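# Hang scaffold bracket on post ring at red-marked hole

## Task

Mount the scaffold bracket on the post's ring at the hole marked in red: slide its jaws fully onto the ring and drive its wedge down into that hole until it stops. When done, the bracket must be supported only by the ring, touching neither the table nor any other object, with its tube sticking out radially, straight away from the post. The post is loose on the table and must finish upright at its original spot. The result only counts if it stays in place without the robot holding it.

## Robot and tools

Robot: two arms, left_arm and right_arm, each with 7 revolute joints and a parallel gripper. Unexpected tugs on a held part or nudges to loose objects may occur.

Frame: every printed position uses one scene frame. The origin sits on the table surface midway between the arms, +z is up, +x points out across the table, and left_arm is mounted on the +y side. The names left and right do not refer to image sides. Positions are in metres, orientations are quaternions in w,x,y,z order, and velocities are in m/s and rad/s. Printed hand positions are approximate and drift more at long reach.

Gripper geometry: the fingers extend along the gripper's +z axis and close along its y axis. end_effector_position is the spot between the pads when closed, roughly 2 cm short of the fingertips. Closing pushes the tips about 10 mm further along +z.

execute_actions, argument actions: a list holding zero or one item.
- Empty list: sends nothing and returns the current state.
- Move: {"rows": [[...]], "steps": n}, n from 1 to 15 (default 15). Each control step is 1/30 s. Each row covers one step; if rows run out, the final row repeats.
- Wait: {"steps": n} with n up to 300 and no rows; returns after that many steps counted from the previous result, with reply writing time included.
Optional pictures (boolean) includes or omits camera images; by default they come with every result.

Each row is one list of 16 plain numbers covering both arms, always all 16 even if one arm stays still: left_arm's 7 joint targets then its opening, followed by right_arm's 7 joint targets then its opening. Joint values are absolute target angles in radians (not offsets), in the same column order as the Joint positions line: waist -6.283 to 6.283, shoulder -2.059 to 2.094, upper arm roll -6.283 to 6.283, elbow -0.192 to 3.927, forearm roll -6.283 to 6.283, wrist pitch -1.693 to 3.142, wrist roll -6.283 to 6.283. The opening is an absolute command from -1 (closed) to +1 (fully open, 0.084 m pad gap). To keep hold of a part, command an opening well under grip_measured; the bigger the gap, the harder the squeeze (around 24 N per pad at most for parts up to about 6 cm). Echoing grip_measured still presses lightly. Fast closing can overshoot the force.

Joint range checks: a target more than 0.010 rad outside a stated limit, and further out than the current angle, gets the whole call refused and nothing moves. True limits may differ by up to 0.010 rad; a target past the true limit is clipped to it and the result reports "joint sent to its limit" (possibly about an earlier action). Absence of that line does not prove more travel is available.

Motion limits: each joint target moves at no more than 3.14 rad/s, accelerating over 0.16 s, and an arm's joints are timed to arrive together. Per step a target stays within 0.623 rad of the measured angle, and targets that would place the gripper over 70 mm from its measured spot are pulled back. Large moves therefore need several calls or a wait.

Between calls, arms keep heading to the last row sent, including while you think or write, until they settle or a step is HELD. "joint command not followed" means the clearance check altered or blocked joint targets for some steps; the rest of the row still ran. HELD marks steps where all or part of your row was not sent.

Result lines: the state line gives each arm's end_effector_position, end_effector_quat_wxyz and velocities. Joint positions and Joint velocities list per arm the seven joints (rad, rad/s) then the pad gap (m, m/s). grip_measured is the measured opening on the command scale.

Faults: if contact torque reaches a joint's load limit (N m: waist 45, shoulder 45, upper arm roll 27, elbow 27, forearm roll 27, wrist pitch 18, wrist roll 18; carried weight counts), that arm halts, backs the joint off slightly, stays put for 10 seconds and drops the rest of the call. Holding loads warms motors; a MOTOR HOT line appears from 65 °C, and at 80 °C brakes lock that arm until it cools (OVER-TEMPERATURE FAULT). Avoid such stops.

zoom_image: camera is one of cam_high, cam_left_wrist, cam_right_wrist; region is [x0, y0, x1, y1] in pixels of that camera's last full image, origin top-left, at most 504 by 504. All three images are 896x504.

show_instructions: no arguments; displays the scene's reference pages (5 images here) without moving anything.

finished_scene: argument scene is the current scene's number. It ends the scene permanently and reports whether the goal was met; the next task then arrives. Replying with no tool call ends everything.

Avoid: arms striking or pressing on each other, dropping or knocking anything off the table, tipping or shifting the post, hard slams and very forceful pushes. Release the bracket only once it hangs securely on its own.

Each tool is called after "Emit:" as name(argument=value, ...), one argument or row to a line, values as JSON.

Reference images:

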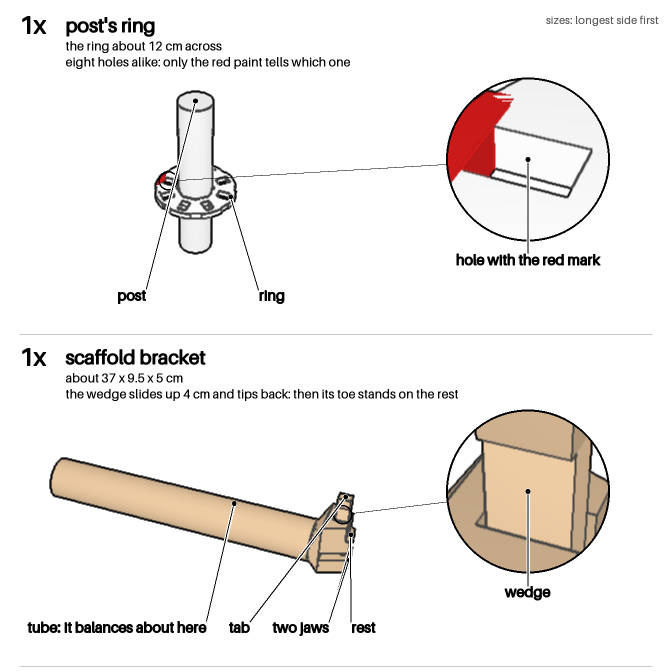

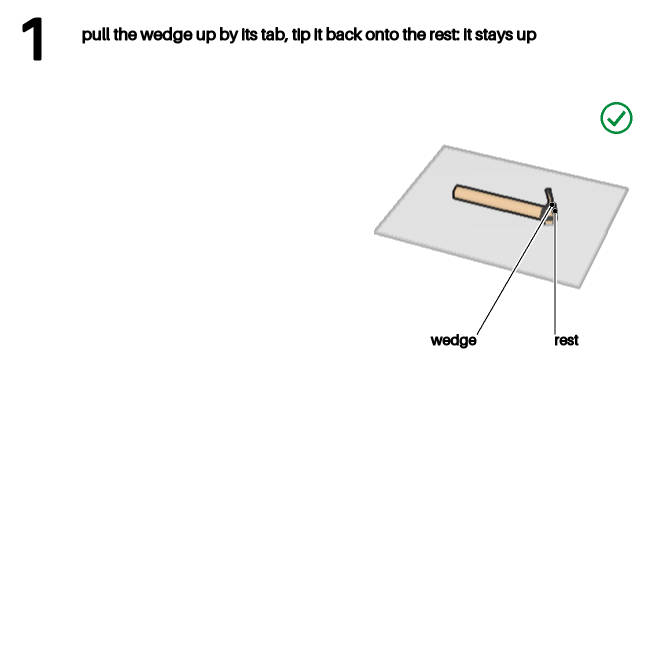

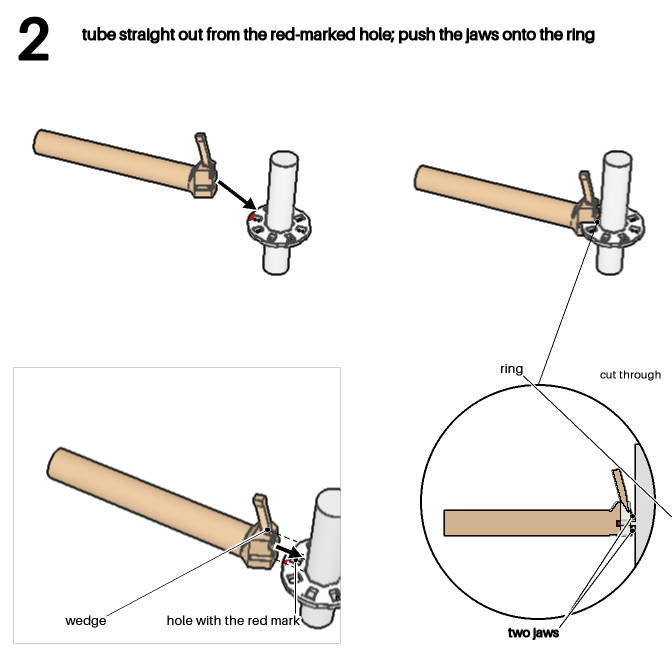

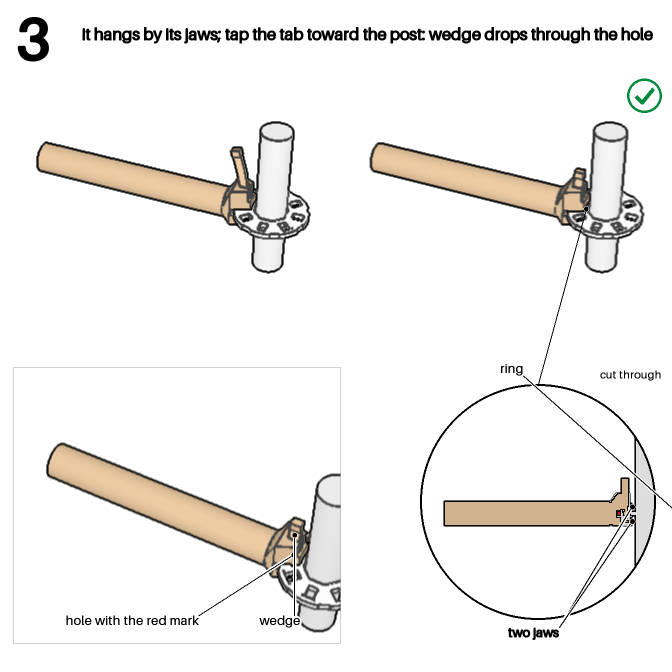

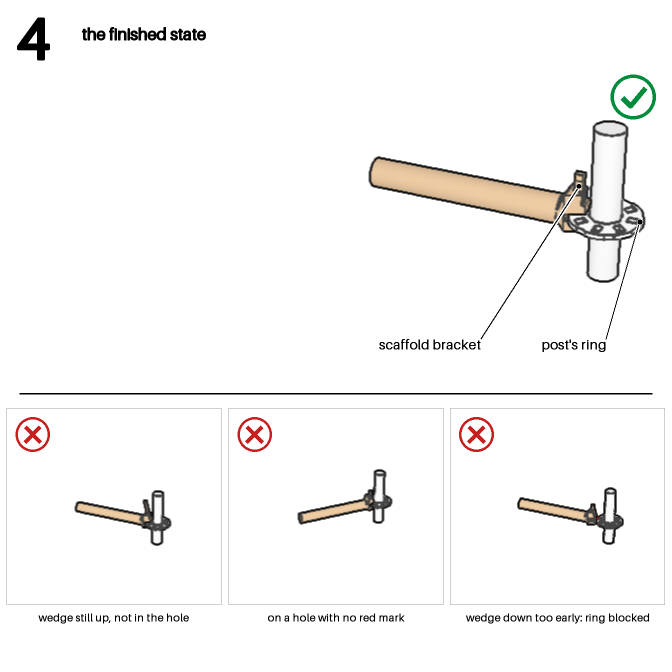

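## Session

Emit:
execute_actions(
  actions=[],
)

Scene clock: 0.00 s of 7800.00 s.
left_arm: end_effector_position=(+0.8273, +0.3552, +0.3132) grip_measured=+1.00 end_effector_quat_wxyz=(+0.597, -0.086, +0.770, +0.210) end_effector_velocity=(-0.000, -0.000, -0.000) end_effector_angular_velocity=(+0.000, +0.001, -0.000) | right_arm: end_effector_position=(+0.0434, +0.1666, +0.3777) grip_measured=+1.00 end_effector_quat_wxyz=(-0.176, +0.858, +0.467, +0.124) end_effector_velocity=(+0.000, -0.000, +0.000) end_effector_angular_velocity=(+0.000, -0.001, +0.001)
Joint positions: left_arm=[-0.234  0.924  0.013  2.209  1.623  0.597  1.584  0.084] | right_arm=[ 1.305  0.012  0.015  1.402 -0.003  0.956  0.464  0.084]
Joint velocities: left_arm=[-0.  0. -0. -0.  0.  0.  0. -0.] | right_arm=[-0.001 -0.001  0.    -0.    -0.    -0.    -0.002 -0.   ]
Motor temperatures (°C, as the motors report them): left_arm=[36 34 37 36 35 38 33] | right_arm=[35 35 38 37 35 32 34]

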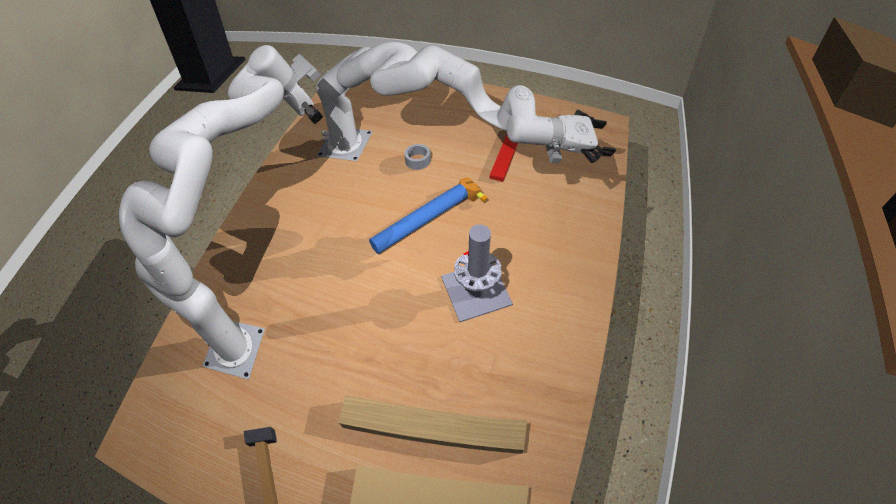

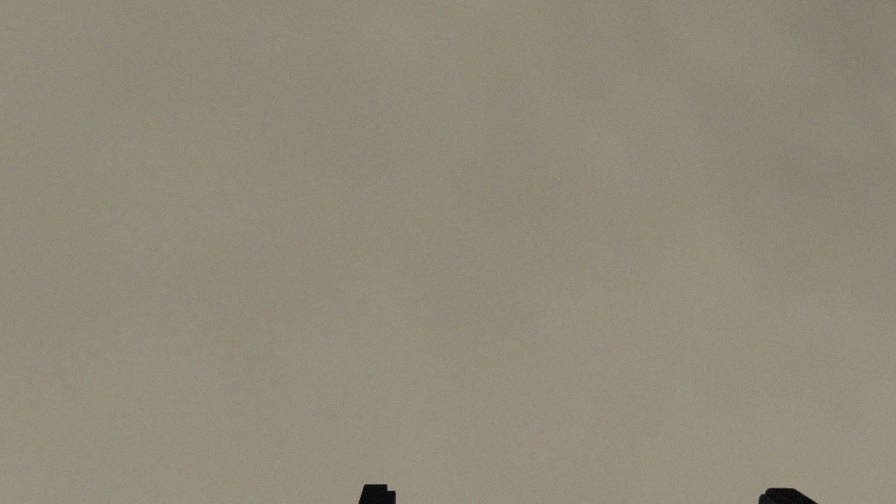

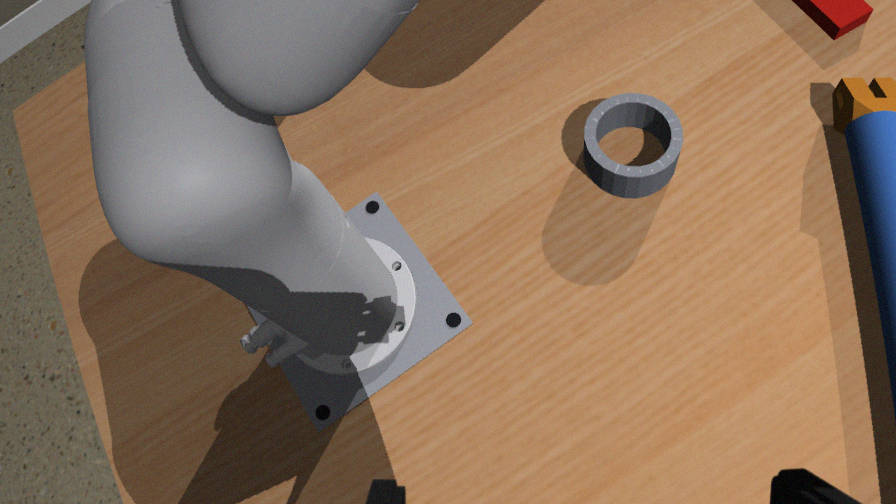

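Emit:
zoom_image(
  camera="cam_high",
  region=[350, 130, 550, 330],
)

Emit:
zoom_image(
  camera="cam_high",
  region=[440, 160, 510, 220],
)

Region (350, 130, 550, 330) of cam_high's 896x504 image, scaled by 2.520, with more detail than that image has.

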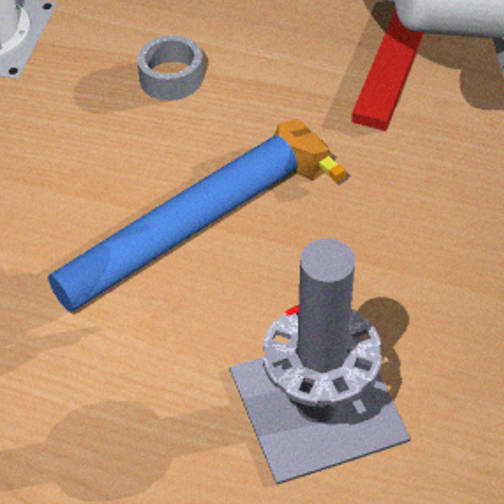

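Region (440, 160, 510, 220) of cam_high's 896x504 image, scaled by 7.200, with more detail than that image has; it fills the top 432 rows of this view, and the rest is white.

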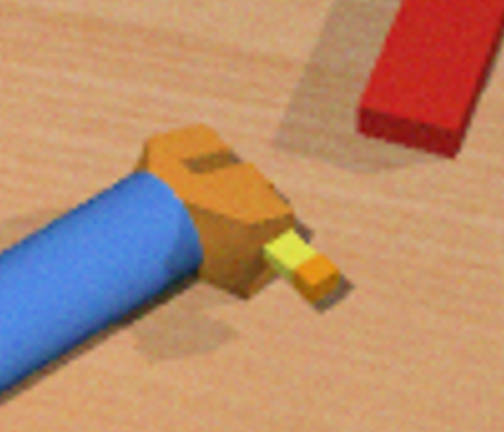

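Emit:
execute_actions(
  actions=[
    {"rows": [[-0.234,0.924,0.013,2.209,1.623,0.597,1.584,1, 0.40,0.335,0.0,2.048,0.0,1.713,0.0,1]], "steps": 15},
  ],
  pictures=false,
)

Emit:
execute_actions(
  actions=[
    {"steps": 45},
  ],
)

Scene clock: 120.50 s of 7800.00 s.
left_arm: end_effector_position=(+0.8273, +0.3556, +0.3136) grip_measured=+1.00 end_effector_quat_wxyz=(+0.597, -0.086, +0.770, +0.210) end_effector_velocity=(+0.000, +0.001, +0.001) end_effector_angular_velocity=(+0.001, -0.001, +0.001) | right_arm: end_effector_position=(+0.2295, +0.1120, +0.3880) grip_measured=+1.00 end_effector_quat_wxyz=(-0.083, +0.901, +0.414, +0.100) end_effector_velocity=(+0.405, -0.221, +0.013) end_effector_angular_velocity=(-0.359, +0.071, -0.451)
Joint positions: left_arm=[-0.234  0.924  0.013  2.209  1.623  0.597  1.584  0.084] | right_arm=[ 0.976  0.152  0.008  1.679 -0.002  1.267  0.264  0.084]
Joint velocities: left_arm=[ 0.001 -0.     0.001  0.001  0.    -0.     0.    -0.   ] | right_arm=[-0.783  0.249 -0.012  0.498  0.001  0.603 -0.357  0.   ]
Motor temperatures (°C, as the motors report them): left_arm=[36 37 37 42 35 38 33] | right_arm=[35 36 38 42 35 33 34]
Steps of this call (steps 1 to 90: nothing new was sent; then 117.00 s passed at rest; steps 91 to 105: all 15 steps of this action). Readings (joint positions):
91: left_arm=[-0.234 0.924 0.013 2.209 1.623 0.597 1.584] | right_arm=[1.304 0.012 0.015 1.402 -0.003 0.956 0.464]
92: left_arm=[-0.234 0.924 0.013 2.209 1.623 0.597 1.584] | right_arm=[1.301 0.014 0.016 1.406 -0.003 0.961 0.461]
94: left_arm=[-0.234 0.924 0.013 2.209 1.623 0.597 1.584] | right_arm=[1.267 0.033 0.022 1.444 -0.002 1.000 0.432]
98: left_arm=[-0.234 0.924 0.013 2.209 1.623 0.597 1.584] | right_arm=[1.159 0.084 0.011 1.544 -0.002 1.103 0.361]
105: the state above

Scene clock: 122.00 s of 7800.00 s.
left_arm: end_effector_position=(+0.8273, +0.3556, +0.3136) grip_measured=+1.00 end_effector_quat_wxyz=(+0.597, -0.086, +0.770, +0.210) end_effector_velocity=(+0.000, -0.000, +0.000) end_effector_angular_velocity=(+0.000, -0.001, -0.001) | right_arm: end_effector_position=(+0.4504, -0.1274, +0.4002) grip_measured=+1.00 end_effector_quat_wxyz=(-0.000, +0.963, +0.268, +0.000) end_effector_velocity=(-0.000, +0.000, +0.000) end_effector_angular_velocity=(+0.002, +0.001, -0.002)
Joint positions: left_arm=[-0.234  0.924  0.013  2.209  1.623  0.597  1.584  0.084] | right_arm=[0.4   0.335 0.    2.048 0.    1.713 0.    0.084]
Joint velocities: left_arm=[-0.     0.    -0.     0.001  0.    -0.     0.    -0.   ] | right_arm=[-0.    -0.001 -0.001 -0.     0.003  0.     0.001 -0.   ]
Motor temperatures (°C, as the motors report them): left_arm=[36 37 37 42 35 38 33] | right_arm=[35 36 38 42 35 33 34]
Steps of this call (steps 1 to 45: the robot went on to your last target). Readings (joint positions):
1: left_arm=[-0.234 0.924 0.013 2.209 1.623 0.597 1.584] | right_arm=[0.950 0.160 0.007 1.696 -0.002 1.287 0.252]
2: left_arm=[-0.234 0.924 0.013 2.209 1.623 0.597 1.584] | right_arm=[0.924 0.168 0.007 1.712 -0.002 1.307 0.240]
4: left_arm=[-0.234 0.924 0.013 2.209 1.623 0.597 1.584] | right_arm=[0.871 0.185 0.006 1.746 -0.001 1.347 0.216]
8: left_arm=[-0.234 0.924 0.013 2.209 1.623 0.597 1.584] | right_arm=[0.766 0.218 0.005 1.813 -0.001 1.429 0.168]
45: the state above
All arms were judged still, so your last target was given up. Only a new action makes them travel on or press farther. Fingers that are still opening or closing keep moving.

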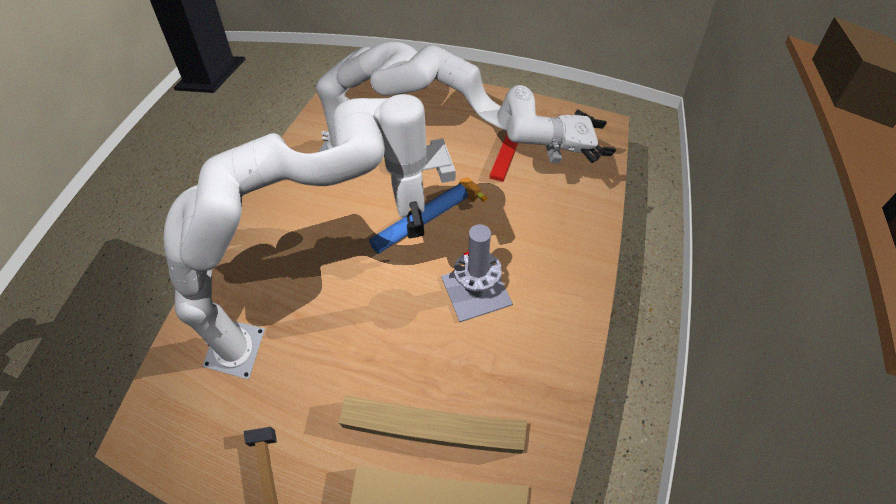

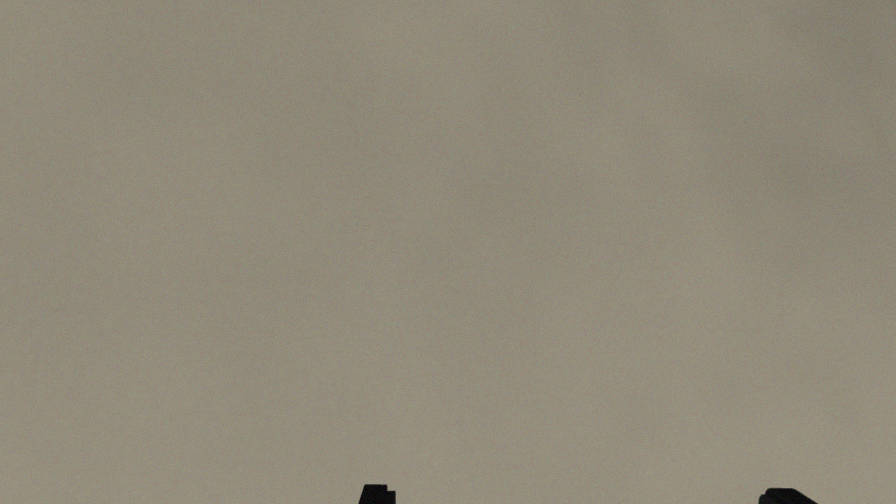

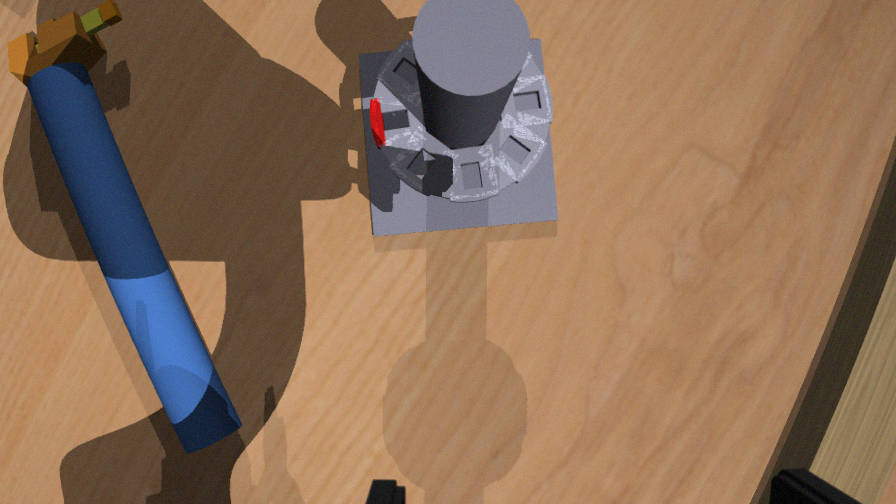

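Emit:
execute_actions(
  actions=[
    {"rows": [[-0.52,-0.093,0.0,1.363,0.0,1.457,-1.40,1, 0.40,0.335,0.0,2.048,0.0,1.713,0.0,1]], "steps": 15},
  ],
  pictures=false,
)

Emit:
execute_actions(
  actions=[
    {"steps": 60},
  ],
)

Scene clock: 220.97 s of 7800.00 s.
left_arm: end_effector_position=(+0.6711, +0.3471, +0.3756) grip_measured=+1.00 end_effector_quat_wxyz=(+0.503, -0.497, +0.701, +0.086) end_effector_velocity=(-0.412, +0.027, +0.154) end_effector_angular_velocity=(-1.575, -0.395, +1.323) | right_arm: end_effector_position=(+0.4504, -0.1275, +0.4002) grip_measured=+1.00 end_effector_quat_wxyz=(+0.000, +0.963, +0.268, +0.000) end_effector_velocity=(+0.000, -0.000, +0.000) end_effector_angular_velocity=(+0.000, +0.000, +0.003)
Joint positions: left_arm=[-0.403  0.439  0.004  1.752  1.136  1.057  1.098  0.084] | right_arm=[ 0.4    0.335  0.     2.048 -0.     1.713 -0.     0.084]
Joint velocities: left_arm=[-0.238 -1.12  -0.004 -0.79  -1.144  0.825 -1.144 -0.   ] | right_arm=[-0.001 -0.     0.     0.     0.     0.    -0.003 -0.   ]
Motor temperatures (°C, as the motors report them): left_arm=[36 37 37 42 35 38 33] | right_arm=[35 37 38 42 35 33 34]
Steps of this call (steps 1 to 90: nothing new was sent; then 95.47 s passed at rest; steps 91 to 105: all 15 steps of this action). Readings (joint positions):
91: left_arm=[-0.234 0.924 0.013 2.209 1.623 0.597 1.584] | right_arm=[0.400 0.335 -0.000 2.048 -0.000 1.713 0.000]
92: left_arm=[-0.235 0.921 0.013 2.204 1.619 0.602 1.579] | right_arm=[0.400 0.335 -0.000 2.048 0.000 1.713 0.000]
94: left_arm=[-0.251 0.883 0.016 2.158 1.576 0.646 1.536] | right_arm=[0.400 0.335 0.000 2.048 -0.000 1.713 0.000]
98: left_arm=[-0.325 0.714 0.007 1.997 1.411 0.809 1.372] | right_arm=[0.400 0.335 -0.000 2.048 0.000 1.713 0.000]
105: the state above

Scene clock: 222.97 s of 7800.00 s.
left_arm: end_effector_position=(+0.3723, +0.2191, +0.3498) grip_measured=+1.00 end_effector_quat_wxyz=(-0.000, +0.891, +0.455, -0.000) end_effector_velocity=(-0.000, +0.000, -0.001) end_effector_angular_velocity=(+0.001, +0.002, -0.000) | right_arm: end_effector_position=(+0.4504, -0.1275, +0.4002) grip_measured=+1.00 end_effector_quat_wxyz=(+0.000, +0.963, +0.268, +0.000) end_effector_velocity=(-0.000, +0.000, -0.000) end_effector_angular_velocity=(-0.001, -0.000, -0.001)
Joint positions: left_arm=[-0.52  -0.093  0.     1.363  0.     1.457 -1.4    0.084] | right_arm=[ 0.4    0.335  0.     2.048 -0.     1.713  0.     0.084]
Joint velocities: left_arm=[ 0.    -0.    -0.    -0.002 -0.     0.     0.     0.   ] | right_arm=[ 0.001  0.001  0.     0.    -0.001  0.     0.001  0.   ]
Motor temperatures (°C, as the motors report them): left_arm=[36 37 37 42 35 38 33] | right_arm=[35 37 38 42 35 33 34]
Steps of this call (steps 1 to 60: the robot went on to your last target). Readings (joint positions):
1: left_arm=[-0.411 0.402 0.004 1.726 1.098 1.085 1.059] | right_arm=[0.400 0.335 -0.000 2.048 -0.000 1.713 -0.000]
2: left_arm=[-0.418 0.365 0.004 1.701 1.057 1.111 1.018] | right_arm=[0.400 0.335 0.000 2.048 -0.000 1.713 0.000]
4: left_arm=[-0.433 0.297 0.004 1.652 0.971 1.162 0.932] | right_arm=[0.400 0.335 0.000 2.048 0.000 1.713 0.000]
8: left_arm=[-0.459 0.178 0.003 1.564 0.779 1.251 0.740] | right_arm=[0.400 0.335 -0.000 2.048 -0.000 1.713 0.000]
60: the state above
All arms were judged still, so your last target was given up. Only a new action makes them travel on or press farther. Fingers that are still opening or closing keep moving.

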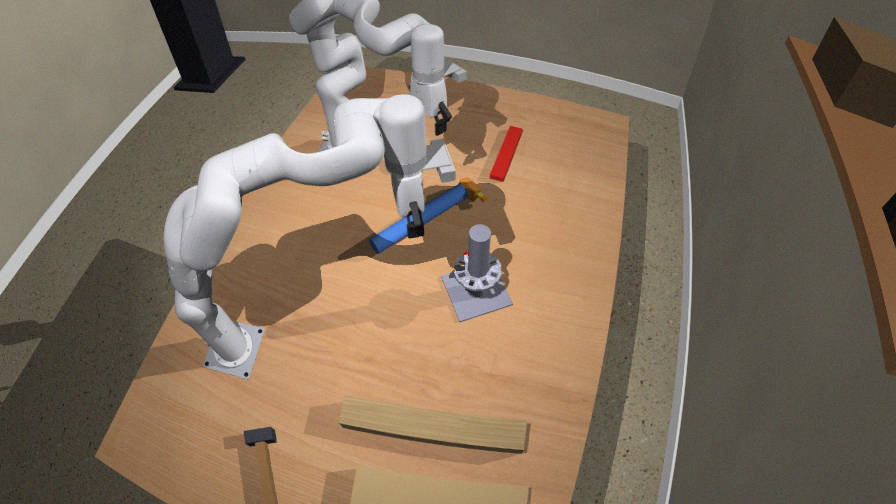

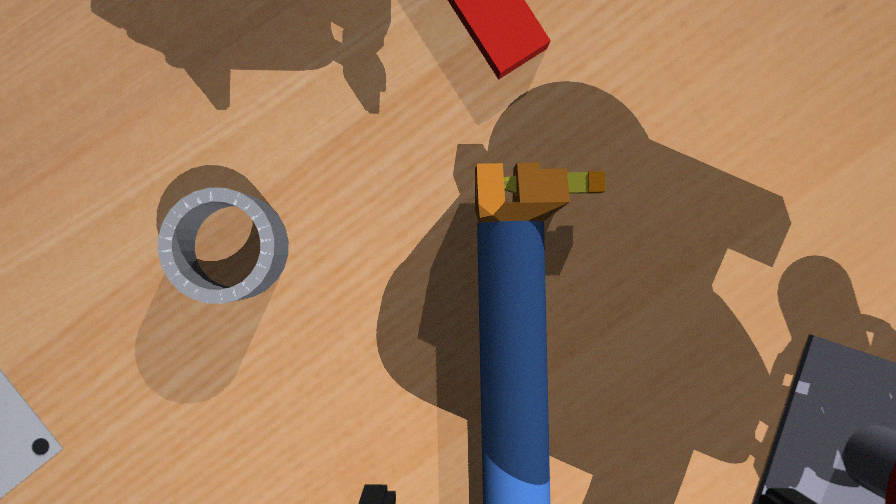

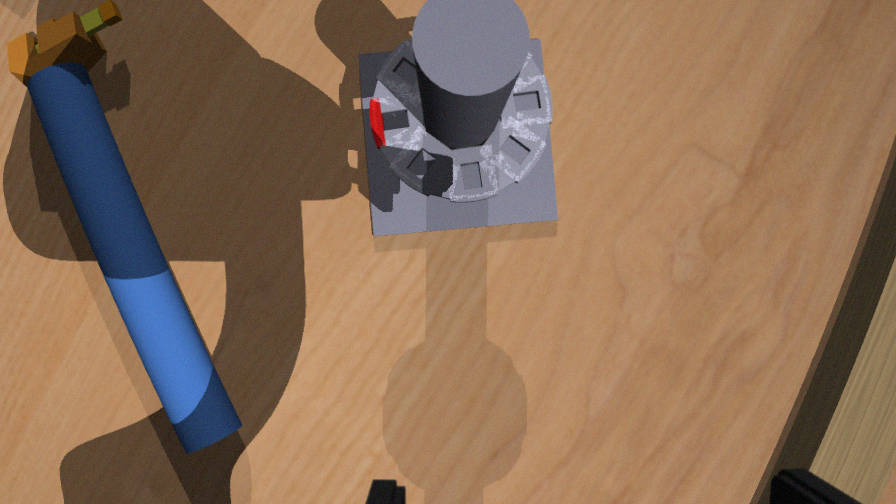

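Emit:
zoom_image(
  camera="cam_left_wrist",
  region=[460, 140, 620, 250],
)

Region (460, 140, 620, 250) of cam_left_wrist's 896x504 image, scaled by 3.150, with more detail than that image has; it fills the top 346 rows of this view, and the rest is white.

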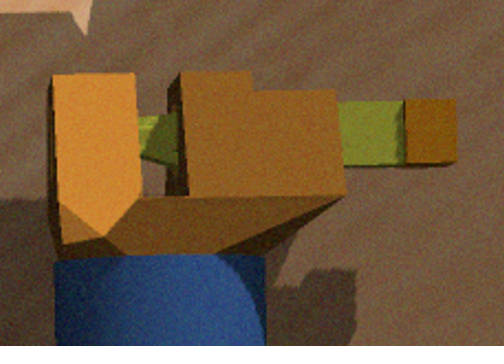

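Emit:
execute_actions(
  actions=[
    {"rows": [[-0.56,0.070,0.0,0.964,0.0,0.894,-1.463,1, 0.40,0.335,0.0,2.048,0.0,1.713,0.0,1]], "steps": 15},
  ],
  pictures=false,
)

Emit:
execute_actions(
  actions=[
    {"steps": 30},
  ],
)

Scene clock: 268.60 s of 7800.00 s.
left_arm: end_effector_position=(+0.3818, +0.1967, +0.1796) grip_measured=+1.00 end_effector_quat_wxyz=(-0.001, +0.886, +0.463, -0.001) end_effector_velocity=(-0.073, -0.004, -0.383) end_effector_angular_velocity=(+0.034, +0.064, +0.034) | right_arm: end_effector_position=(+0.4504, -0.1275, +0.4002) grip_measured=+1.00 end_effector_quat_wxyz=(+0.000, +0.963, +0.268, +0.000) end_effector_velocity=(-0.000, +0.001, -0.001) end_effector_angular_velocity=(-0.000, +0.001, -0.002)
Joint positions: left_arm=[-0.554  0.045 -0.     1.026 -0.     0.984 -1.453  0.084] | right_arm=[ 0.4    0.335  0.     2.048  0.     1.713 -0.     0.084]
Joint velocities: left_arm=[-0.077  0.32  -0.004 -0.769 -0.001 -1.016 -0.114 -0.   ] | right_arm=[ 0.001  0.001  0.001 -0.     0.     0.     0.003  0.   ]
Motor temperatures (°C, as the motors report them): left_arm=[36 36 37 42 35 38 33] | right_arm=[35 37 38 42 35 33 34]
Steps of this call (steps 1 to 90: nothing new was sent; then 42.13 s passed at rest; steps 91 to 105: all 15 steps of this action). Readings (joint positions):
91: left_arm=[-0.520 -0.093 0.000 1.363 -0.000 1.457 -1.400] | right_arm=[0.400 0.335 0.000 2.048 0.000 1.713 0.000]
92: left_arm=[-0.520 -0.092 0.000 1.361 0.000 1.452 -1.401] | right_arm=[0.400 0.335 0.000 2.048 0.000 1.713 -0.000]
94: left_arm=[-0.523 -0.084 0.001 1.336 0.000 1.409 -1.405] | right_arm=[0.400 0.335 -0.000 2.048 0.000 1.713 -0.000]
98: left_arm=[-0.534 -0.035 -0.000 1.222 -0.000 1.259 -1.422] | right_arm=[0.400 0.335 -0.000 2.048 -0.000 1.713 0.000]
105: the state above

Scene clock: 269.60 s of 7800.00 s.
left_arm: end_effector_position=(+0.3768, +0.1962, +0.1501) grip_measured=+1.00 end_effector_quat_wxyz=(+0.000, +0.885, +0.465, +0.000) end_effector_velocity=(-0.001, -0.000, -0.001) end_effector_angular_velocity=(+0.001, +0.002, -0.002) | right_arm: end_effector_position=(+0.4504, -0.1275, +0.4002) grip_measured=+1.00 end_effector_quat_wxyz=(+0.000, +0.963, +0.268, +0.000) end_effector_velocity=(-0.000, +0.001, +0.000) end_effector_angular_velocity=(+0.002, +0.001, +0.001)
Joint positions: left_arm=[-0.56   0.07   0.     0.964  0.     0.894 -1.463  0.084] | right_arm=[ 0.4    0.335  0.     2.048 -0.     1.713 -0.     0.084]
Joint velocities: left_arm=[-0.001  0.    -0.    -0.002  0.    -0.     0.    -0.   ] | right_arm=[-0.    -0.     0.001  0.     0.002  0.     0.    -0.   ]
Motor temperatures (°C, as the motors report them): left_arm=[36 36 37 42 35 38 33] | right_arm=[35 37 38 42 35 33 34]
Steps of this call (steps 1 to 30: the robot went on to your last target). Readings (joint positions):
1: left_arm=[-0.556 0.055 -0.000 1.004 -0.000 0.956 -1.456] | right_arm=[0.400 0.335 0.000 2.048 0.000 1.713 0.000]
2: left_arm=[-0.557 0.062 -0.000 0.988 -0.000 0.936 -1.458] | right_arm=[0.400 0.335 0.000 2.048 0.000 1.713 -0.000]
4: left_arm=[-0.559 0.067 -0.000 0.974 -0.000 0.914 -1.461] | right_arm=[0.400 0.335 0.000 2.048 -0.000 1.713 -0.000]
8: left_arm=[-0.560 0.067 0.000 0.969 0.000 0.898 -1.463] | right_arm=[0.400 0.335 0.000 2.048 0.000 1.713 0.000]
30: the state above
All arms were judged still, so your last target was given up. Only a new action makes them travel on or press farther. Fingers that are still opening or closing keep moving.

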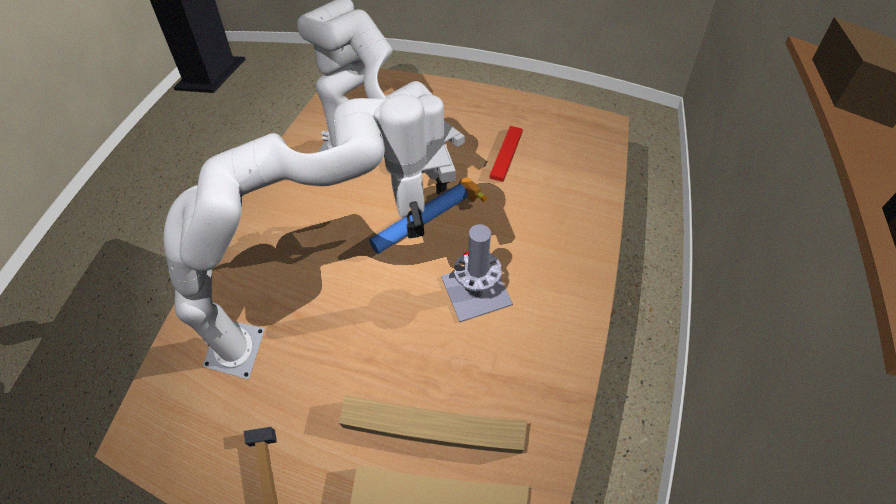

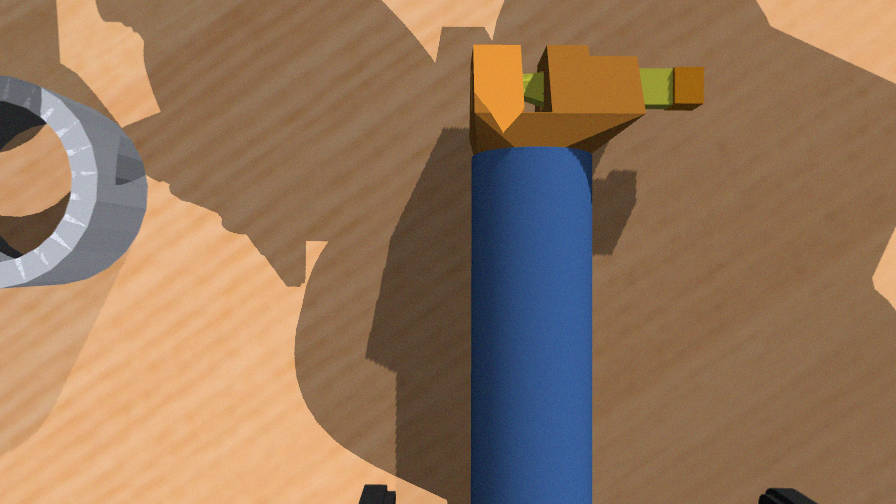

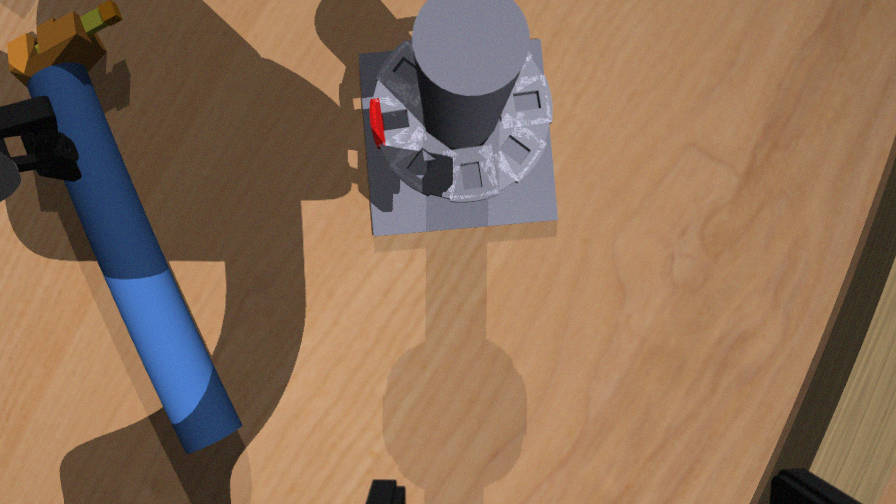

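Emit:
execute_actions(
  actions=[
    {"rows": [[-0.561,0.505,0.0,1.473,0.0,1.318,-1.47,0.6, 0.40,0.335,0.0,2.048,0.0,1.713,0.0,1]], "steps": 15},
  ],
  pictures=false,
)

Emit:
execute_actions(
  actions=[
    {"steps": 25},
  ],
)

Scene clock: 295.30 s of 7800.00 s.
left_arm: end_effector_position=(+0.4059, +0.1799, +0.1058) grip_measured=+0.59 end_effector_quat_wxyz=(-0.142, +0.871, +0.461, -0.094) end_effector_velocity=(+0.021, -0.013, +0.019) end_effector_angular_velocity=(+0.016, +0.029, -0.001) | right_arm: end_effector_position=(+0.4504, -0.1275, +0.4002) grip_measured=+1.00 end_effector_quat_wxyz=(+0.000, +0.963, +0.268, +0.000) end_effector_velocity=(+0.001, -0.001, +0.000) end_effector_angular_velocity=(-0.000, -0.001, -0.001)
Joint positions: left_arm=[-0.561  0.494  0.     1.457 -0.     1.306 -1.47   0.069] | right_arm=[ 0.4    0.335 -0.     2.048  0.     1.713 -0.     0.084]
Joint velocities: left_arm=[-0.002  0.083 -0.002  0.187  0.     0.137 -0.003  0.   ] | right_arm=[-0.002 -0.001 -0.    -0.    -0.    -0.    -0.001  0.   ]
Motor temperatures (°C, as the motors report them): left_arm=[36 36 37 41 35 38 33] | right_arm=[35 37 38 42 35 33 34]
Steps of this call (steps 1 to 90: nothing new was sent; then 22.20 s passed at rest; steps 91 to 105: all 15 steps of this action). Readings (joint positions):
91: left_arm=[-0.560 0.070 0.000 0.964 -0.000 0.894 -1.463] | right_arm=[0.400 0.335 0.000 2.048 -0.000 1.713 -0.000]
92: left_arm=[-0.560 0.073 -0.000 0.968 -0.000 0.898 -1.463] | right_arm=[0.400 0.335 -0.000 2.048 0.000 1.713 -0.000]
94: left_arm=[-0.560 0.107 -0.000 1.010 -0.000 0.935 -1.464] | right_arm=[0.400 0.335 0.000 2.048 -0.000 1.713 -0.000]
98: left_arm=[-0.561 0.324 -0.000 1.265 0.000 1.141 -1.467] | right_arm=[0.400 0.335 0.000 2.048 -0.000 1.713 0.000]
105: the state above

Scene clock: 296.13 s of 7800.00 s.
left_arm: end_effector_position=(+0.4069, +0.1793, +0.1054) grip_measured=+0.59 end_effector_quat_wxyz=(-0.145, +0.870, +0.460, -0.096) end_effector_velocity=(+0.001, -0.001, +0.001) end_effector_angular_velocity=(-0.001, -0.002, +0.000) | right_arm: end_effector_position=(+0.4504, -0.1275, +0.4002) grip_measured=+1.00 end_effector_quat_wxyz=(+0.000, +0.963, +0.268, +0.000) end_effector_velocity=(-0.000, +0.000, -0.000) end_effector_angular_velocity=(-0.000, +0.000, +0.001)
Joint positions: left_arm=[-0.561  0.505 -0.     1.473  0.     1.318 -1.47   0.069] | right_arm=[ 0.4    0.335 -0.     2.048  0.     1.713  0.     0.084]
Joint velocities: left_arm=[-0.     0.    -0.     0.003  0.     0.    -0.001 -0.   ] | right_arm=[ 0.001  0.001  0.     0.    -0.     0.     0.     0.   ]
Motor temperatures (°C, as the motors report them): left_arm=[36 36 37 41 35 38 33] | right_arm=[35 37 38 42 35 33 34]
Steps of this call (steps 1 to 25: the robot went on to your last target). Readings (joint positions):
1: left_arm=[-0.561 0.496 -0.000 1.463 -0.000 1.309 -1.470] | right_arm=[0.400 0.335 -0.000 2.048 -0.000 1.713 0.000]
2: left_arm=[-0.561 0.498 -0.000 1.466 0.000 1.312 -1.470] | right_arm=[0.400 0.335 0.000 2.048 0.000 1.713 -0.000]
4: left_arm=[-0.561 0.500 -0.000 1.470 0.000 1.315 -1.470] | right_arm=[0.400 0.335 0.000 2.048 -0.000 1.713 0.000]
8: left_arm=[-0.561 0.503 -0.000 1.472 0.000 1.317 -1.470] | right_arm=[0.400 0.335 -0.000 2.048 -0.000 1.713 -0.000]
25: the state above

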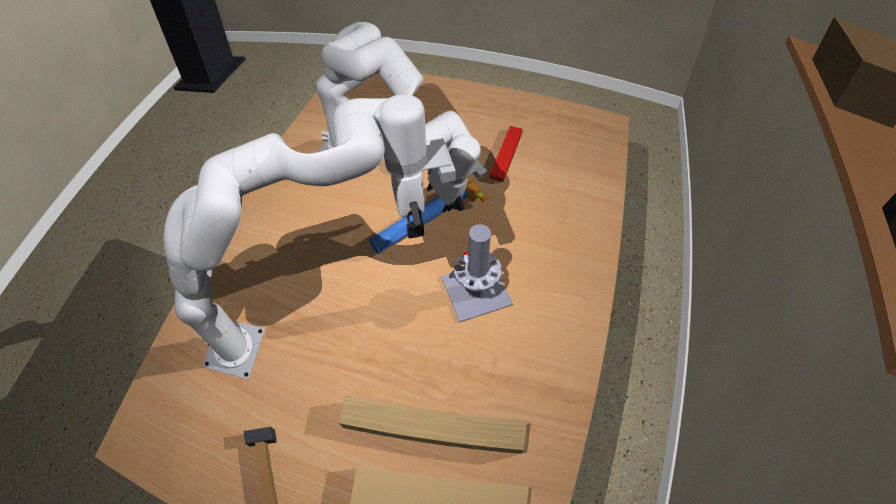

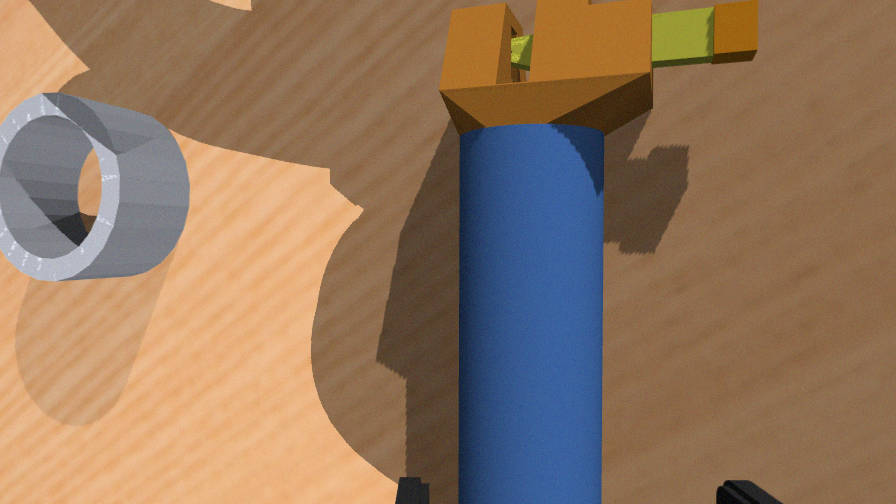

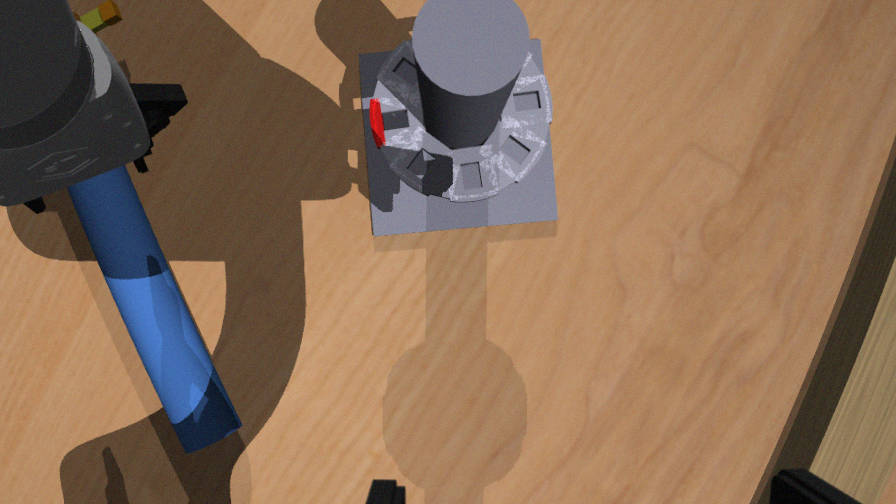

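Emit:
execute_actions(
  actions=[
    {"rows": [[-0.561,0.511,0.0,1.444,0.0,1.283,-1.47,0.6, 0.40,0.335,0.0,2.048,0.0,1.713,0.0,1],[-0.561,0.511,0.0,1.444,0.0,1.283,-1.47,0.6, 0.40,0.335,0.0,2.048,0.0,1.713,0.0,1],[-0.561,0.511,0.0,1.444,0.0,1.283,-1.47,0.6, 0.40,0.335,0.0,2.048,0.0,1.713,0.0,1],[-0.561,0.517,0.0,1.415,0.0,1.248,-1.47,0.6, 0.40,0.335,0.0,2.048,0.0,1.713,0.0,1],[-0.561,0.517,0.0,1.415,0.0,1.248,-1.47,0.6, 0.40,0.335,0.0,2.048,0.0,1.713,0.0,1],[-0.561,0.517,0.0,1.415,0.0,1.248,-1.47,0.6, 0.40,0.335,0.0,2.048,0.0,1.713,0.0,1],[-0.561,0.523,0.0,1.386,0.0,1.213,-1.47,0.6, 0.40,0.335,0.0,2.048,0.0,1.713,0.0,1],[-0.561,0.523,0.0,1.386,0.0,1.213,-1.47,0.6, 0.40,0.335,0.0,2.048,0.0,1.713,0.0,1],[-0.561,0.523,0.0,1.386,0.0,1.213,-1.47,0.6, 0.40,0.335,0.0,2.048,0.0,1.713,0.0,1],[-0.561,0.529,0.0,1.357,0.0,1.178,-1.47,0.6, 0.40,0.335,0.0,2.048,0.0,1.713,0.0,1],[-0.561,0.529,0.0,1.357,0.0,1.178,-1.47,0.6, 0.40,0.335,0.0,2.048,0.0,1.713,0.0,1],[-0.561,0.529,0.0,1.357,0.0,1.178,-1.47,0.6, 0.40,0.335,0.0,2.048,0.0,1.713,0.0,1],[-0.561,0.535,0.0,1.328,0.0,1.143,-1.47,0.6, 0.40,0.335,0.0,2.048,0.0,1.713,0.0,1]], "steps": 15},
  ],
  pictures=false,
)

Emit:
execute_actions(
  actions=[
    {"steps": 20},
  ],
)

Scene clock: 327.50 s of 7800.00 s.
left_arm: end_effector_position=(+0.3926, +0.1871, +0.0553) grip_measured=+0.59 end_effector_quat_wxyz=(-0.145, +0.871, +0.460, -0.096) end_effector_velocity=(-0.042, +0.022, -0.120) end_effector_angular_velocity=(-0.005, -0.009, -0.001) | right_arm: end_effector_position=(+0.4504, -0.1275, +0.4002) grip_measured=+1.00 end_effector_quat_wxyz=(+0.000, +0.963, +0.268, +0.000) end_effector_velocity=(+0.000, -0.001, +0.000) end_effector_angular_velocity=(-0.001, -0.002, -0.002)
Joint positions: left_arm=[-0.561  0.53   0.     1.354  0.     1.173 -1.47   0.069] | right_arm=[ 0.4    0.335 -0.     2.048 -0.     1.713  0.     0.084]
Joint velocities: left_arm=[-0.001  0.056 -0.    -0.302  0.    -0.368  0.    -0.   ] | right_arm=[-0.001 -0.001  0.     0.    -0.002 -0.     0.001 -0.   ]
Motor temperatures (°C, as the motors report them): left_arm=[36 36 37 41 35 38 33] | right_arm=[35 37 38 42 35 33 34]
Steps of this call (steps 1 to 15: the robot went on to your last target; steps 16 to 90: nothing new was sent; then 27.87 s passed at rest; steps 91 to 105: all 15 steps of this action). Readings (joint positions):
91: left_arm=[-0.561 0.505 0.000 1.473 -0.000 1.318 -1.470] | right_arm=[0.400 0.335 0.000 2.048 0.000 1.713 0.000]
92: left_arm=[-0.561 0.505 0.000 1.470 0.000 1.313 -1.470] | right_arm=[0.400 0.335 -0.000 2.048 -0.000 1.713 -0.000]
94: left_arm=[-0.561 0.508 -0.000 1.457 0.000 1.297 -1.470] | right_arm=[0.400 0.335 -0.000 2.048 -0.000 1.713 0.000]
98: left_arm=[-0.561 0.516 0.000 1.420 -0.000 1.256 -1.470] | right_arm=[0.400 0.335 -0.000 2.048 0.000 1.713 -0.000]
105: the state above

Scene clock: 328.17 s of 7800.00 s.
left_arm: end_effector_position=(+0.3886, +0.1892, +0.0449) grip_measured=+0.59 end_effector_quat_wxyz=(-0.145, +0.871, +0.460, -0.096) end_effector_velocity=(-0.000, +0.000, -0.000) end_effector_angular_velocity=(+0.001, +0.001, +0.002) | right_arm: end_effector_position=(+0.4504, -0.1275, +0.4002) grip_measured=+1.00 end_effector_quat_wxyz=(+0.000, +0.963, +0.268, +0.000) end_effector_velocity=(+0.000, -0.000, +0.000) end_effector_angular_velocity=(+0.000, -0.000, -0.001)
Joint positions: left_arm=[-0.561  0.535 -0.     1.328  0.     1.143 -1.47   0.069] | right_arm=[ 0.4    0.335 -0.     2.048 -0.     1.713  0.     0.084]
Joint velocities: left_arm=[ 0.     0.     0.    -0.001 -0.    -0.    -0.001 -0.   ] | right_arm=[-0.001 -0.     0.    -0.     0.     0.     0.     0.   ]
Motor temperatures (°C, as the motors report them): left_arm=[36 36 37 41 35 38 33] | right_arm=[35 37 38 42 35 33 34]
Steps of this call (steps 1 to 20: the robot went on to your last target). Readings (joint positions):
1: left_arm=[-0.561 0.532 -0.000 1.345 -0.000 1.164 -1.470] | right_arm=[0.400 0.335 0.000 2.048 0.000 1.713 0.000]
2: left_arm=[-0.561 0.534 -0.000 1.338 -0.000 1.157 -1.470] | right_arm=[0.400 0.335 -0.000 2.048 -0.000 1.713 0.000]
4: left_arm=[-0.561 0.535 0.000 1.332 -0.000 1.150 -1.470] | right_arm=[0.400 0.335 0.000 2.048 0.000 1.713 0.000]
8: left_arm=[-0.561 0.534 -0.000 1.330 0.000 1.144 -1.470] | right_arm=[0.400 0.335 0.000 2.048 0.000 1.713 -0.000]
20: the state above

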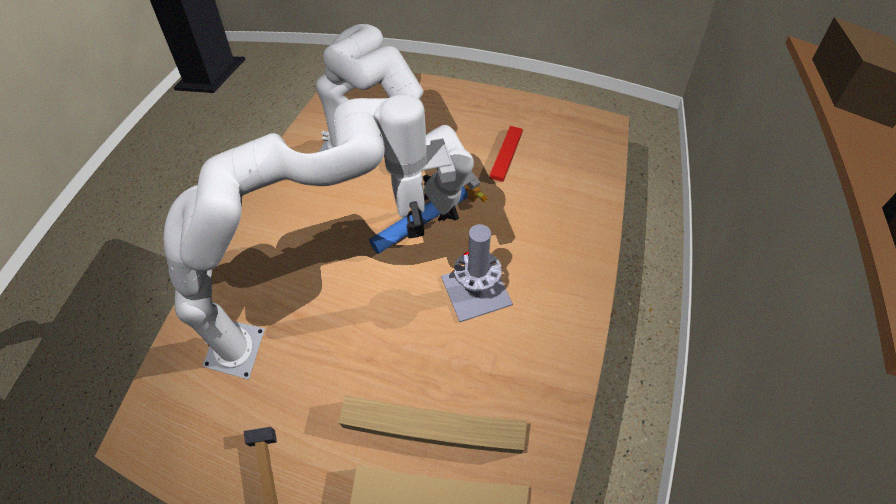

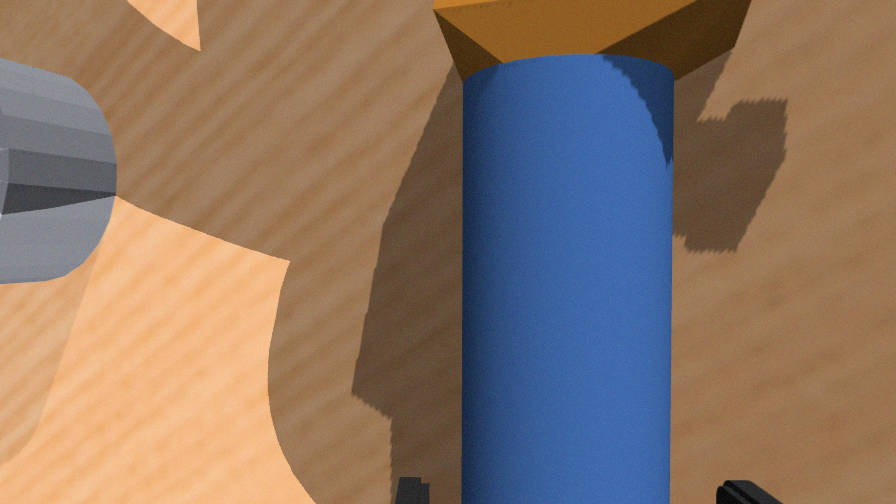

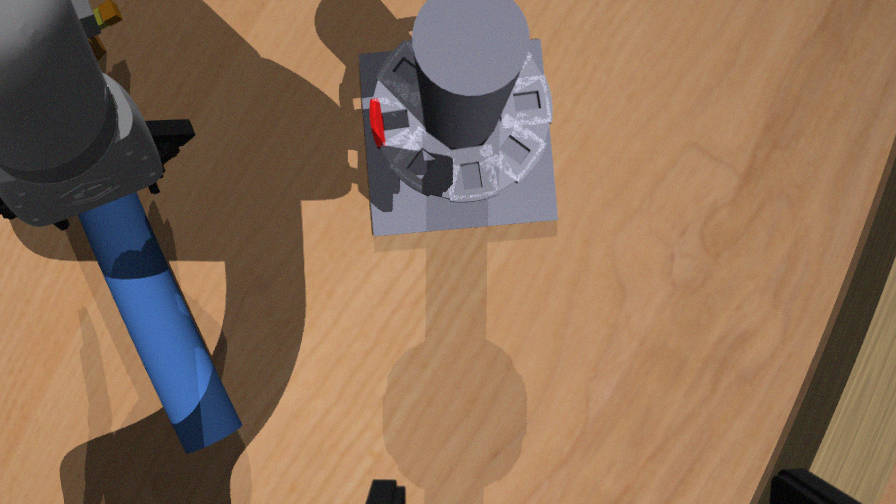

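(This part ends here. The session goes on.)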